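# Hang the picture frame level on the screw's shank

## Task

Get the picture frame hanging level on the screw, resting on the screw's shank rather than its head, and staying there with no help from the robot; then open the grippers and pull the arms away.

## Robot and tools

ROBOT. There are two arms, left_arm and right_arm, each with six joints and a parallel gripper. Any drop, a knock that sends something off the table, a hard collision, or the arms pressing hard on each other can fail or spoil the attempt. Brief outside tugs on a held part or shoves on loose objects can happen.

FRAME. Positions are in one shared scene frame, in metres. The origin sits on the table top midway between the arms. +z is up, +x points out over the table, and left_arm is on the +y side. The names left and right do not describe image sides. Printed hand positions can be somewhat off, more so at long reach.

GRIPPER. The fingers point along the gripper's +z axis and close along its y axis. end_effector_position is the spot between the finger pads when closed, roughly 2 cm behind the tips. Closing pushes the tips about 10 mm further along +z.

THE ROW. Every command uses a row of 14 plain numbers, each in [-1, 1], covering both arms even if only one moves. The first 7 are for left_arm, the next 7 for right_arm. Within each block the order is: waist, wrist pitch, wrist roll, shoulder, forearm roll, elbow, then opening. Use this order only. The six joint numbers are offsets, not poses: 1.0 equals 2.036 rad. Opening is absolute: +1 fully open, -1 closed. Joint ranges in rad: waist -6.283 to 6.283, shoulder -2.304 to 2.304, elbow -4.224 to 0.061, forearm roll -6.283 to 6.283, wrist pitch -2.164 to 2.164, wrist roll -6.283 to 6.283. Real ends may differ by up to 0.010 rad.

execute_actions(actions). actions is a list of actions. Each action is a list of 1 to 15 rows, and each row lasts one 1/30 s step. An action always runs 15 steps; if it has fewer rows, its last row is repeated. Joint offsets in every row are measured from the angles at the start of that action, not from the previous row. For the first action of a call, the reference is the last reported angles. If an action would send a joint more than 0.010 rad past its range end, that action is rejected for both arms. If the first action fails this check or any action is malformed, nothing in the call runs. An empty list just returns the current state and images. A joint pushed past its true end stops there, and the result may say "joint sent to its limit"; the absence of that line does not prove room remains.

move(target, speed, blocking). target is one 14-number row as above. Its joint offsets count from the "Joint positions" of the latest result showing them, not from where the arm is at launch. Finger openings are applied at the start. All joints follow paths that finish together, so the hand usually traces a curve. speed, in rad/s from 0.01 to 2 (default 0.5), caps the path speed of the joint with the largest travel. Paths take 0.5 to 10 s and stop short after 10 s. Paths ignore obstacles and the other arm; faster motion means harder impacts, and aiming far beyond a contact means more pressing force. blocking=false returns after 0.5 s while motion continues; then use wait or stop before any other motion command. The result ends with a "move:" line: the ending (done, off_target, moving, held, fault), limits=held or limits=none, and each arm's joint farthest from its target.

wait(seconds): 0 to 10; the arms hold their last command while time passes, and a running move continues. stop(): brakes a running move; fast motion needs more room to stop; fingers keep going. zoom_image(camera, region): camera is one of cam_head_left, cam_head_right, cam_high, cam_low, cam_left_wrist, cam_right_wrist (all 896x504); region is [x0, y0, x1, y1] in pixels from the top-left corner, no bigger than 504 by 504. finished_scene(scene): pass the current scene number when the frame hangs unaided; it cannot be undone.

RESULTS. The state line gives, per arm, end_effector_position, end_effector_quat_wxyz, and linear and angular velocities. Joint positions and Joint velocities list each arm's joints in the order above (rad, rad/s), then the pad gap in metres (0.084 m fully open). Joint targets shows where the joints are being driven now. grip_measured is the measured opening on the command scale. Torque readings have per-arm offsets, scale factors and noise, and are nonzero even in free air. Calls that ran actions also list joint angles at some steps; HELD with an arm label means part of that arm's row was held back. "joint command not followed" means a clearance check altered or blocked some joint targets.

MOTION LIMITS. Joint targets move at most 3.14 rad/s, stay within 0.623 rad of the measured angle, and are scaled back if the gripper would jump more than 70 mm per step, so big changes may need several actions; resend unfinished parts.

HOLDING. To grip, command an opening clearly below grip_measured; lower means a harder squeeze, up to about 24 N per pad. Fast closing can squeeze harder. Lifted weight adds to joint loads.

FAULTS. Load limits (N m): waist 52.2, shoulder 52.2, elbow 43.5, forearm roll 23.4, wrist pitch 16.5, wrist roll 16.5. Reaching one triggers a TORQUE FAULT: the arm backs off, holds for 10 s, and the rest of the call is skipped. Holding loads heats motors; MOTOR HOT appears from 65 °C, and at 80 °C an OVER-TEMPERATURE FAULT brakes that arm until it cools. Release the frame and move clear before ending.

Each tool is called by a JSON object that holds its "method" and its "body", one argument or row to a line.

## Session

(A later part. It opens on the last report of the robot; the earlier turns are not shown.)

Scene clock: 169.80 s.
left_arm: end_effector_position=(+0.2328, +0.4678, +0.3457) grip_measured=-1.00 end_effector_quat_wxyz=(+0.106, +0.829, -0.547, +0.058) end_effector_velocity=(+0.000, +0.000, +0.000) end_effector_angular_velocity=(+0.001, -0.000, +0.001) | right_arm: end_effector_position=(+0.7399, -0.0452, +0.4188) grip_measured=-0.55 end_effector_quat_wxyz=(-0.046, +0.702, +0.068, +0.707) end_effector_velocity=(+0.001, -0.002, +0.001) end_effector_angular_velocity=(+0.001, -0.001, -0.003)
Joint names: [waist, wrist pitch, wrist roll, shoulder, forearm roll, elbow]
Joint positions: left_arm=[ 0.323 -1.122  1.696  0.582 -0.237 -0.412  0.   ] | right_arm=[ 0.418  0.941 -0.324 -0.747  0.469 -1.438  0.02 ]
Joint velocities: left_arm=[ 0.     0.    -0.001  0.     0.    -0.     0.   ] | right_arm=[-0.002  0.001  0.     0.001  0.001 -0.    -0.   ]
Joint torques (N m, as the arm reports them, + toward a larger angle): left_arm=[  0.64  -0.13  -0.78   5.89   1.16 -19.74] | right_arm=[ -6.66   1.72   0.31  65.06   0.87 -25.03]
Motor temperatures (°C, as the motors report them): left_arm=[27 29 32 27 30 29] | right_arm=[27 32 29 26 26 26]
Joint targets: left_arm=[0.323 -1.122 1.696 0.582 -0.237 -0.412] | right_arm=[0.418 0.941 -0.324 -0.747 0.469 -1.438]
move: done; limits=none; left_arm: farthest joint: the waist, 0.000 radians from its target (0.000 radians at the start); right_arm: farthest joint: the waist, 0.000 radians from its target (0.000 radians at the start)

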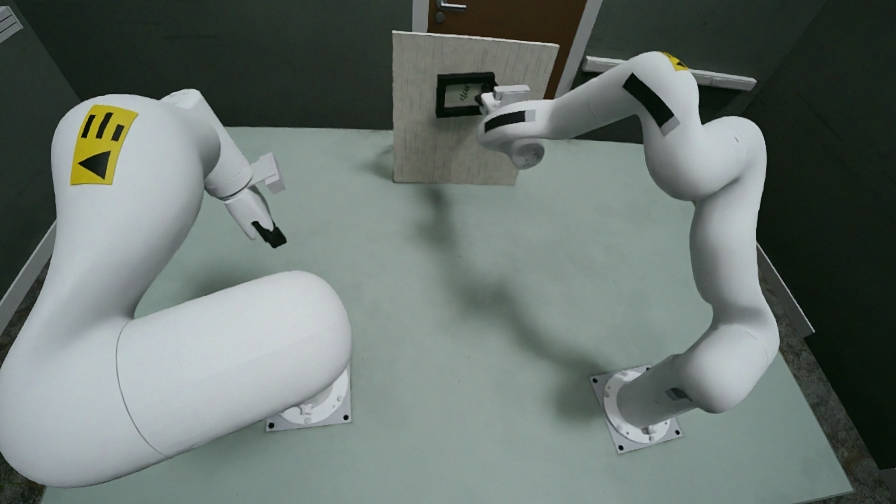

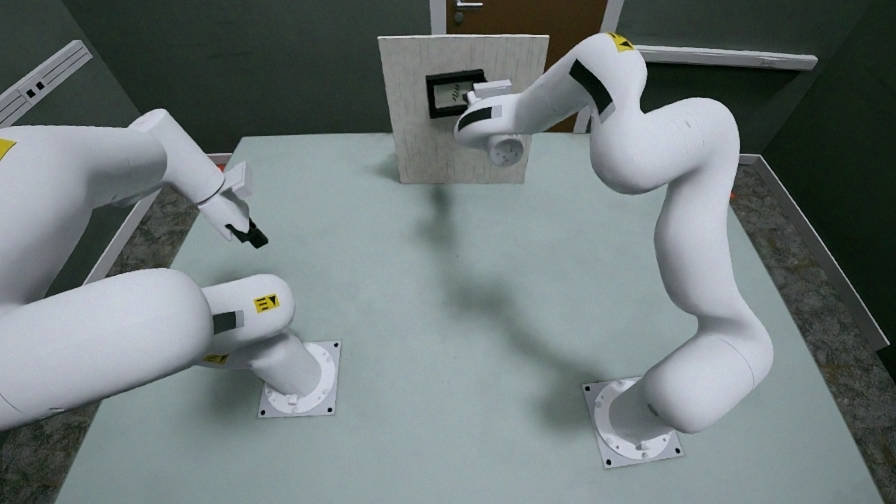

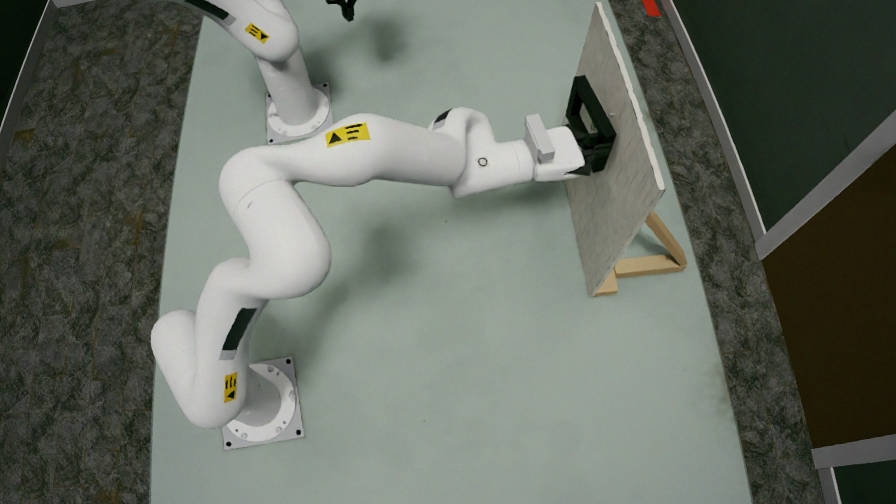

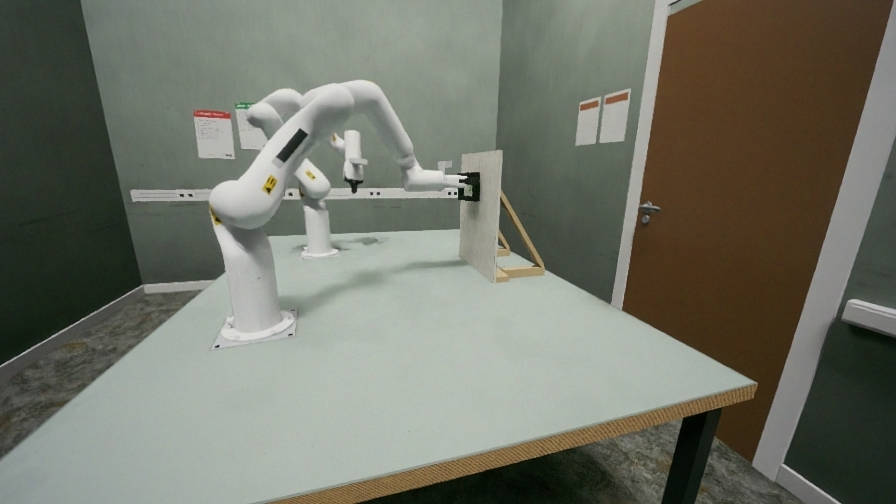

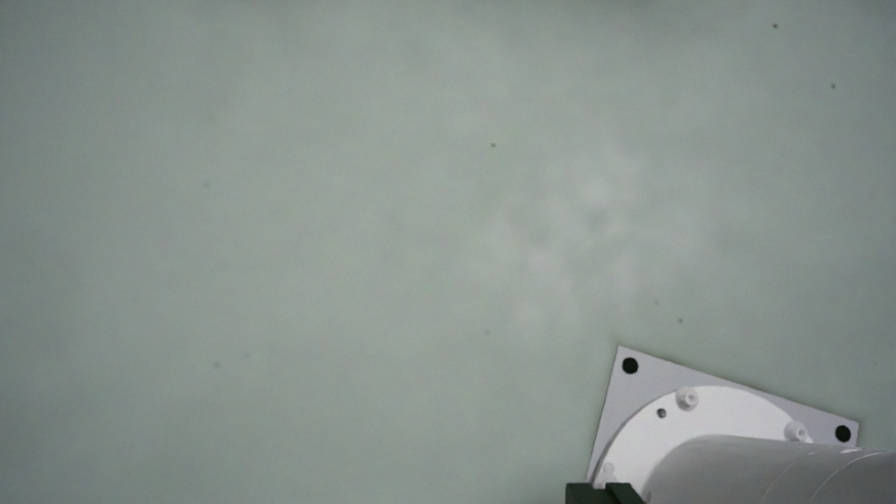

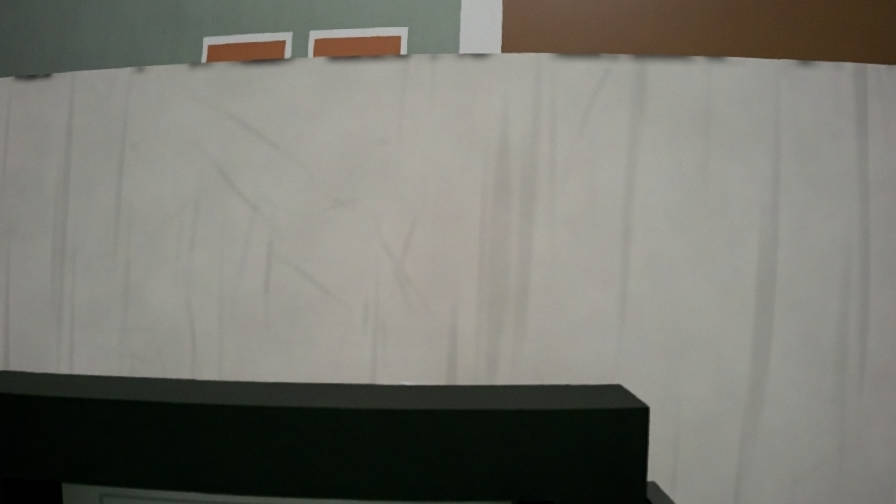

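Closer; still passing. Repeat with more advance.

{"method": "move", "body": {
  "target": [0,0,0,0,0,0,-1, 0,-0.03,0,0.03,0,0,-1],
  "speed": 0.05
}}

{"method": "move", "body": {
  "target": [0,0,0,0,0,0,-1, 0,0,0,-0.02,0,-0.03,-1],
  "speed": 0.03
}}

{"method": "move", "body": {
  "target": [0,0,0,0,0,0,-1, 0,0.03,0,-0.03,0,0,-1],
  "speed": 0.03
}}

Scene clock: 171.57 s.
left_arm: end_effector_position=(+0.2328, +0.4678, +0.3457) grip_measured=-1.00 end_effector_quat_wxyz=(+0.106, +0.829, -0.547, +0.058) end_effector_velocity=(+0.000, +0.000, +0.000) end_effector_angular_velocity=(-0.000, -0.001, +0.001) | right_arm: end_effector_position=(+0.7353, -0.0431, +0.4579) grip_measured=-0.55 end_effector_quat_wxyz=(-0.060, +0.703, +0.067, +0.706) end_effector_velocity=(-0.000, +0.000, -0.002) end_effector_angular_velocity=(-0.003, +0.003, +0.001)
Joint names: [waist, wrist pitch, wrist roll, shoulder, forearm roll, elbow]
Joint positions: left_arm=[ 0.323 -1.122  1.696  0.582 -0.237 -0.412  0.   ] | right_arm=[ 0.418  0.88  -0.324 -0.686  0.469 -1.438  0.02 ]
Joint velocities: left_arm=[ 0.001  0.     0.     0.    -0.001 -0.001  0.   ] | right_arm=[-0.    -0.001 -0.    -0.001 -0.001  0.002  0.   ]
Joint torques (N m, as the arm reports them, + toward a larger angle): left_arm=[ -0.19  -0.15  -0.74   5.72   0.9  -19.36] | right_arm=[ -6.42   1.7    0.25  63.81   0.99 -25.86]
Motor temperatures (°C, as the motors report them): left_arm=[27 29 32 27 30 29] | right_arm=[27 32 29 26 26 26]
Joint targets: left_arm=[0.323 -1.122 1.696 0.582 -0.237 -0.412] | right_arm=[0.418 0.880 -0.324 -0.686 0.469 -1.438]
move: done; limits=none; left_arm: farthest joint: the waist, 0.000 radians from its target (0.000 radians at the start); right_arm: farthest joint: the waist, 0.000 radians from its target (0.000 radians at the start)

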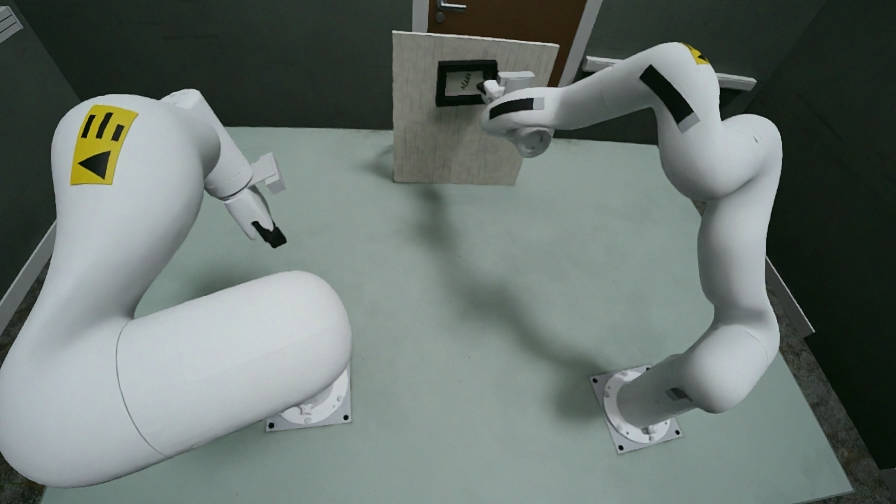

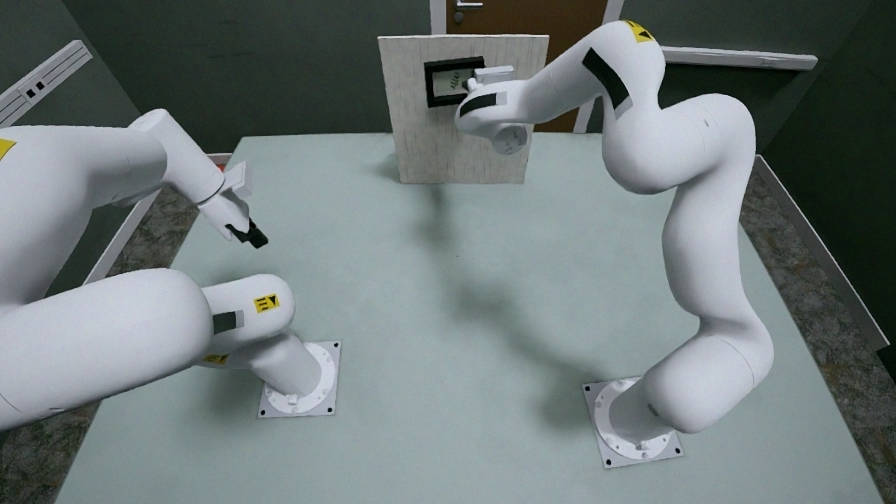

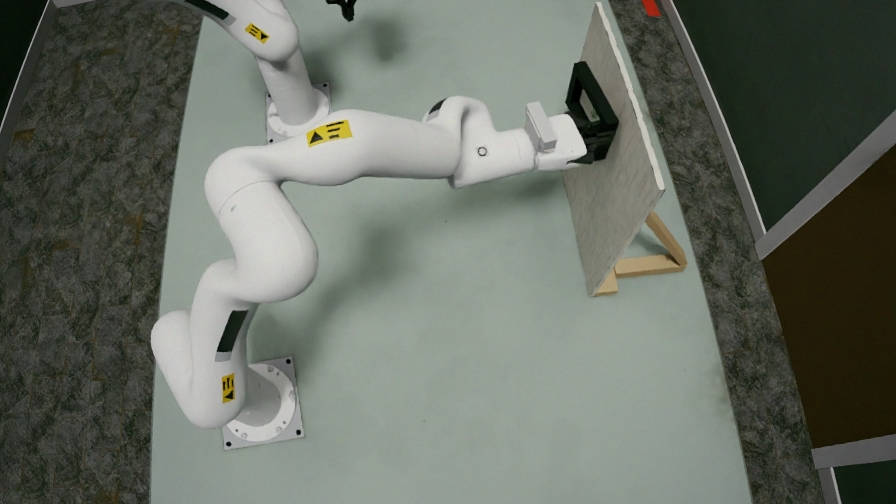

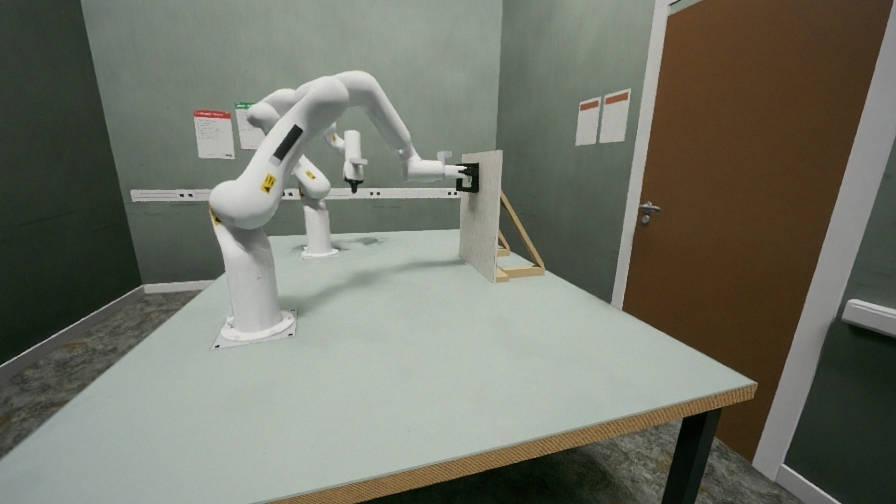

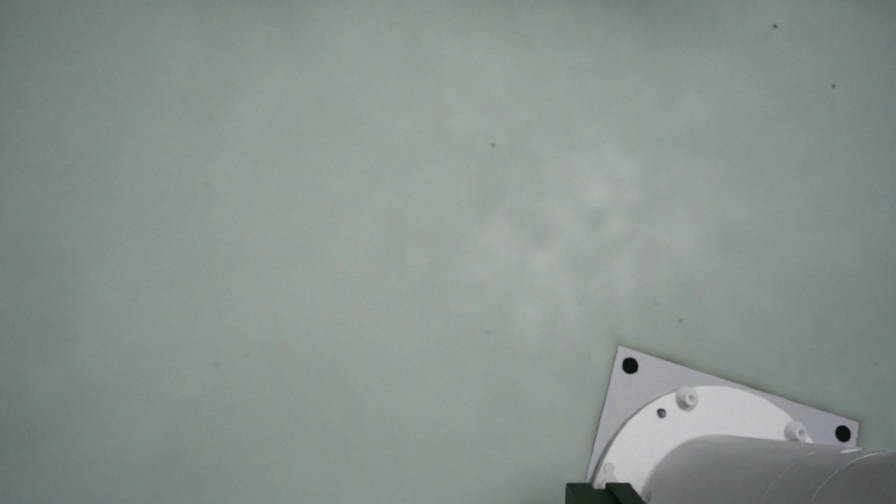

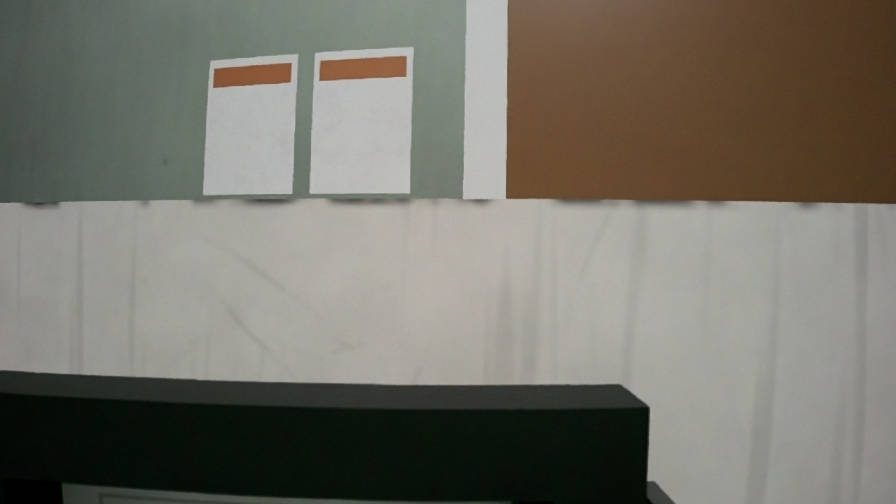

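Scene clock: 173.87 s.
left_arm: end_effector_position=(+0.2328, +0.4678, +0.3457) grip_measured=-1.00 end_effector_quat_wxyz=(+0.106, +0.829, -0.547, +0.058) end_effector_velocity=(+0.000, -0.000, +0.000) end_effector_angular_velocity=(+0.000, -0.002, -0.001) | right_arm: end_effector_position=(+0.7490, -0.0348, +0.4603) grip_measured=-0.55 end_effector_quat_wxyz=(-0.063, +0.696, +0.064, +0.712) end_effector_velocity=(+0.001, -0.001, -0.000) end_effector_angular_velocity=(+0.002, +0.002, -0.001)
Joint names: [waist, wrist pitch, wrist roll, shoulder, forearm roll, elbow]
Joint positions: left_arm=[ 0.323 -1.122  1.696  0.582 -0.237 -0.412  0.   ] | right_arm=[ 0.418  0.88  -0.324 -0.726  0.469 -1.498  0.02 ]
Joint velocities: left_arm=[-0.001  0.002  0.001  0.001 -0.001  0.     0.   ] | right_arm=[-0.002 -0.003  0.002 -0.001  0.001 -0.003 -0.   ]
Joint torques (N m, as the arm reports them, + toward a larger angle): left_arm=[  0.07  -0.15  -0.85   5.65   1.12 -19.5 ] | right_arm=[-10.95   1.51   0.27  62.06   0.67 -30.43]
Motor temperatures (°C, as the motors report them): left_arm=[27 29 32 27 30 29] | right_arm=[27 32 29 26 26 26]
Joint targets: left_arm=[0.323 -1.122 1.696 0.582 -0.237 -0.412] | right_arm=[0.418 0.880 -0.324 -0.727 0.469 -1.499]
move: done; limits=none; left_arm: farthest joint: the waist, 0.000 radians from its target (0.000 radians at the start); right_arm: farthest joint: the elbow, 0.001 radians from its target (0.061 radians at the start)

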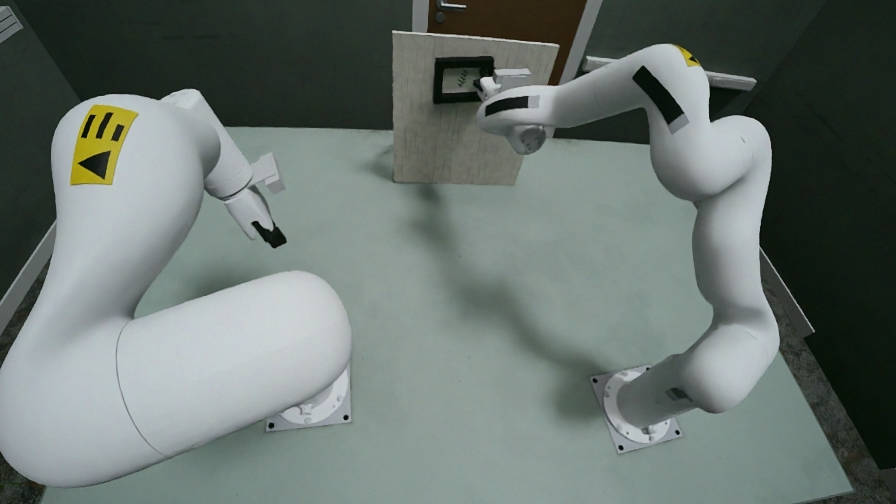

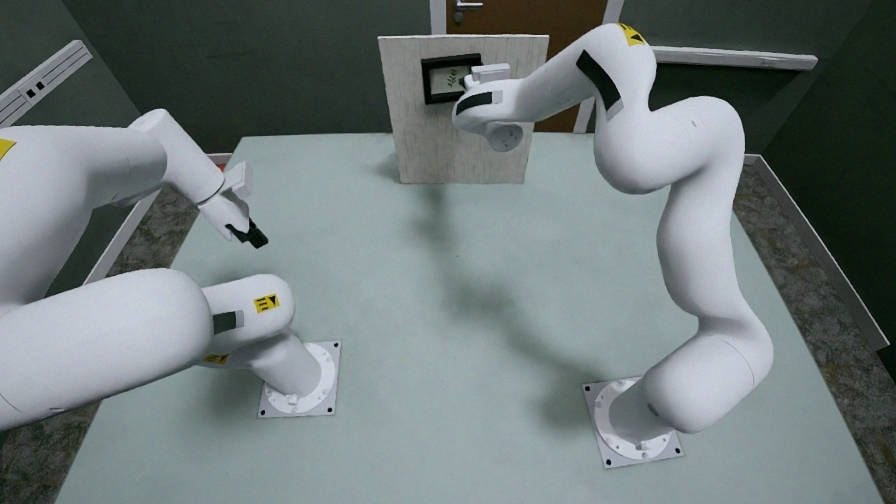

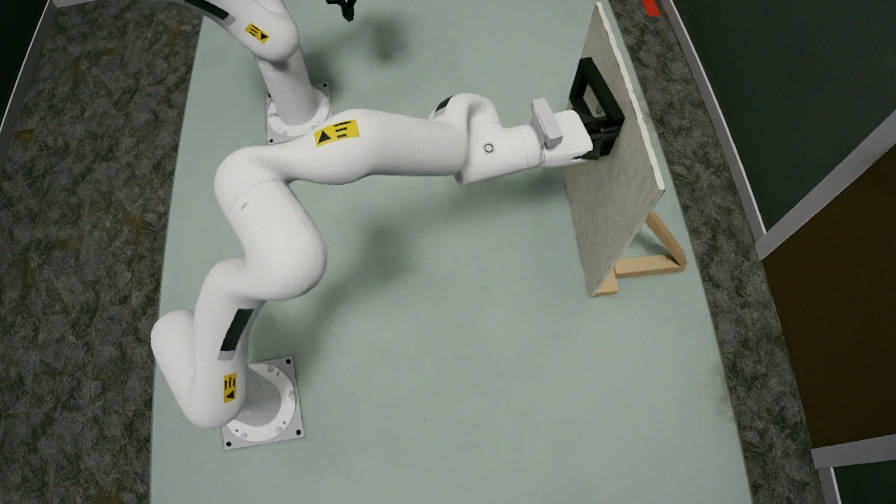

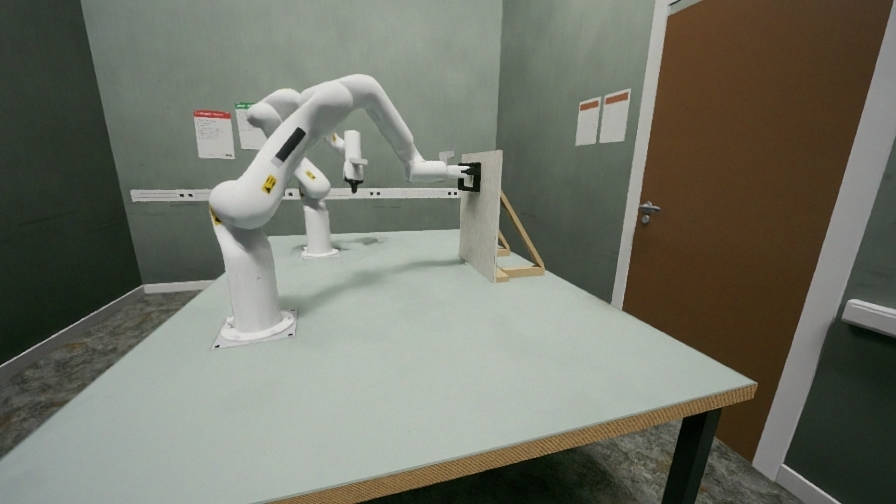

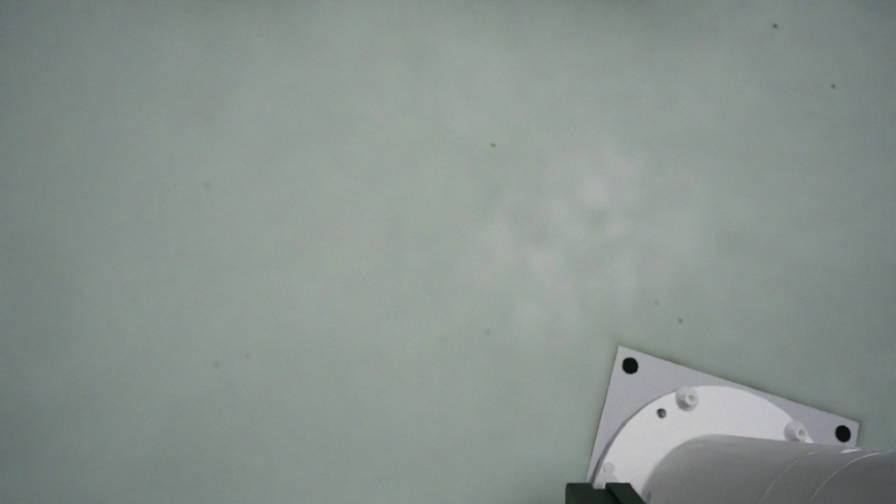

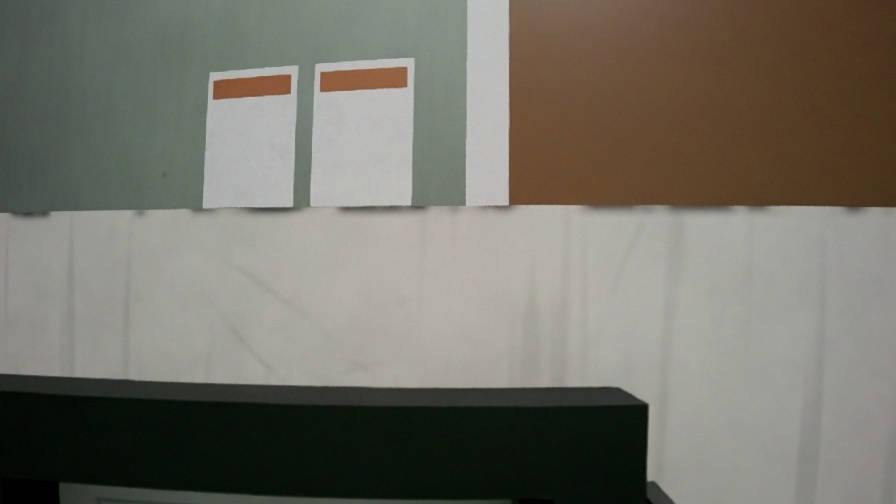

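Scene clock: 176.17 s.
left_arm: end_effector_position=(+0.2328, +0.4678, +0.3457) grip_measured=-1.00 end_effector_quat_wxyz=(+0.106, +0.829, -0.547, +0.058) end_effector_velocity=(+0.000, +0.000, -0.000) end_effector_angular_velocity=(+0.000, -0.000, +0.001) | right_arm: end_effector_position=(+0.7520, -0.0341, +0.4200) grip_measured=-0.54 end_effector_quat_wxyz=(-0.050, +0.696, +0.066, +0.714) end_effector_velocity=(+0.001, -0.001, -0.000) end_effector_angular_velocity=(+0.000, +0.000, -0.002)
Joint names: [waist, wrist pitch, wrist roll, shoulder, forearm roll, elbow]
Joint positions: left_arm=[ 0.323 -1.122  1.696  0.582 -0.237 -0.412  0.   ] | right_arm=[ 0.421  0.941 -0.323 -0.787  0.469 -1.498  0.02 ]
Joint velocities: left_arm=[ 0.     0.001 -0.    -0.001 -0.    -0.     0.   ] | right_arm=[-0.001  0.    -0.     0.     0.001  0.     0.   ]
Joint torques (N m, as the arm reports them, + toward a larger angle): left_arm=[  0.29  -0.21  -0.82   4.83   0.93 -19.58] | right_arm=[-37.13  -2.26  -0.49  36.83   4.06 -34.77]
Motor temperatures (°C, as the motors report them): left_arm=[27 29 32 27 30 29] | right_arm=[27 32 29 26 26 26]
Joint targets: left_arm=[0.323 -1.122 1.696 0.582 -0.237 -0.412] | right_arm=[0.418 0.941 -0.324 -0.788 0.469 -1.498]
move: done; limits=none; left_arm: farthest joint: the waist, 0.000 radians from its target (0.000 radians at the start); right_arm: farthest joint: the waist, 0.003 radians from its target (0.000 radians at the start)

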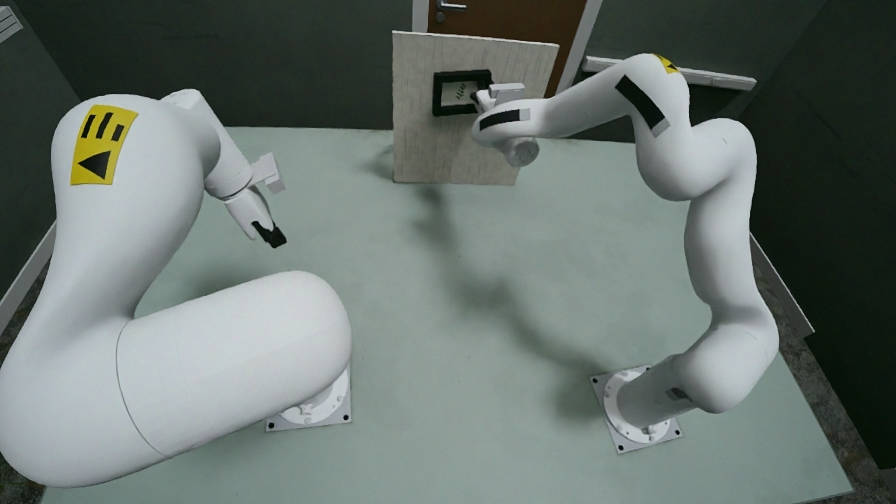

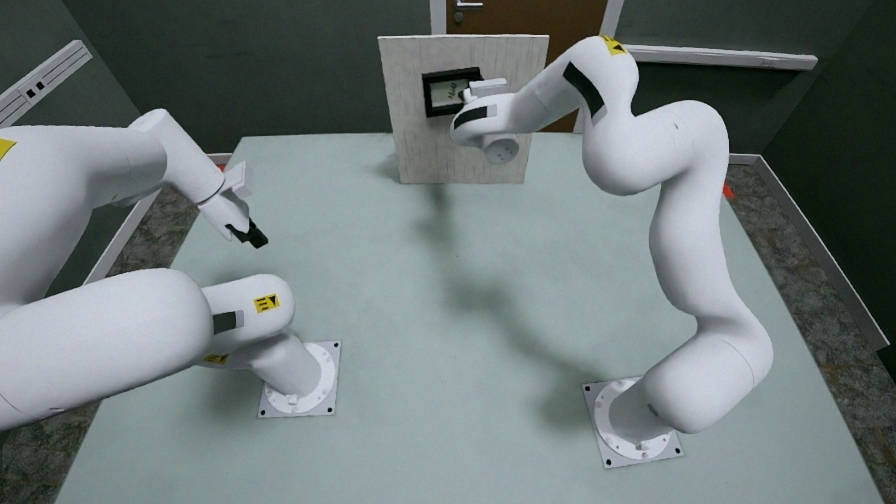

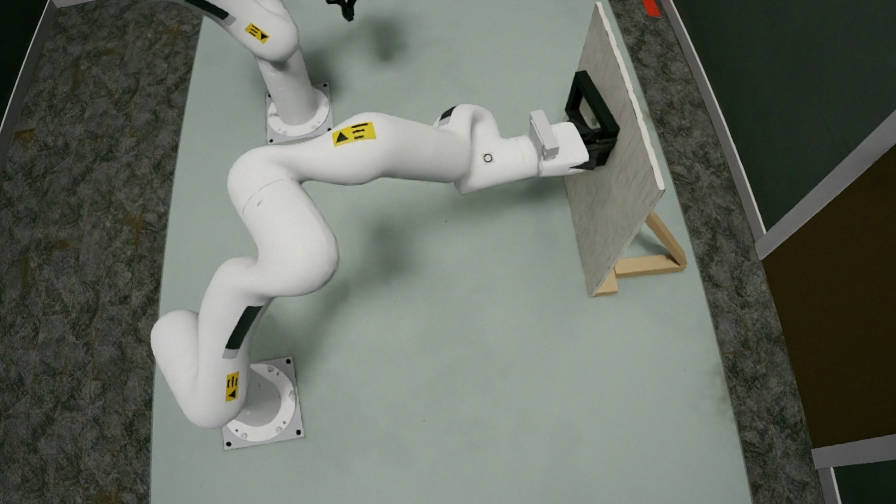

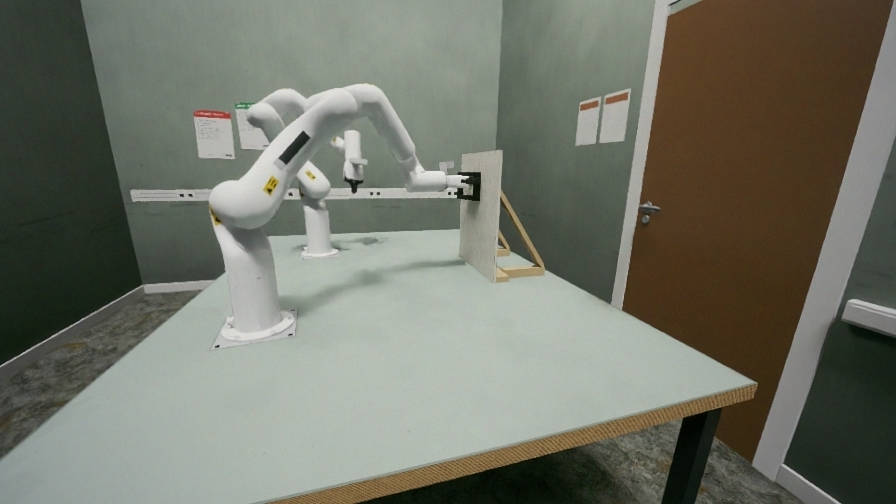

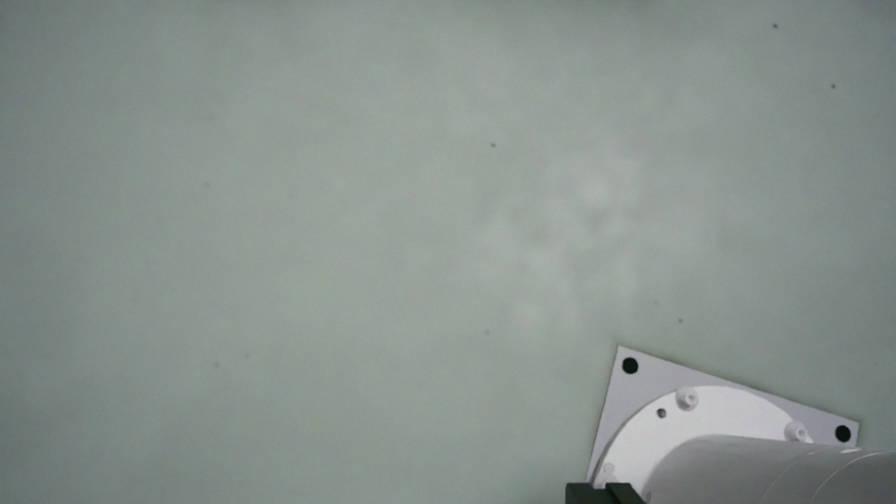

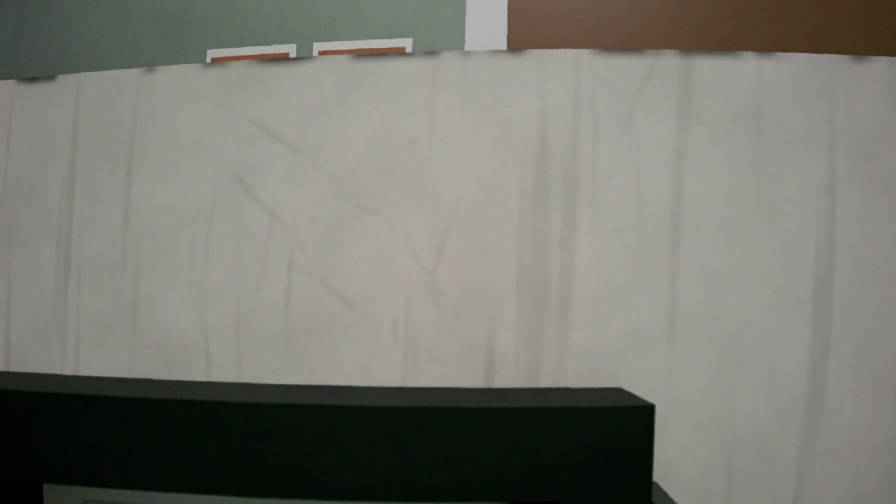

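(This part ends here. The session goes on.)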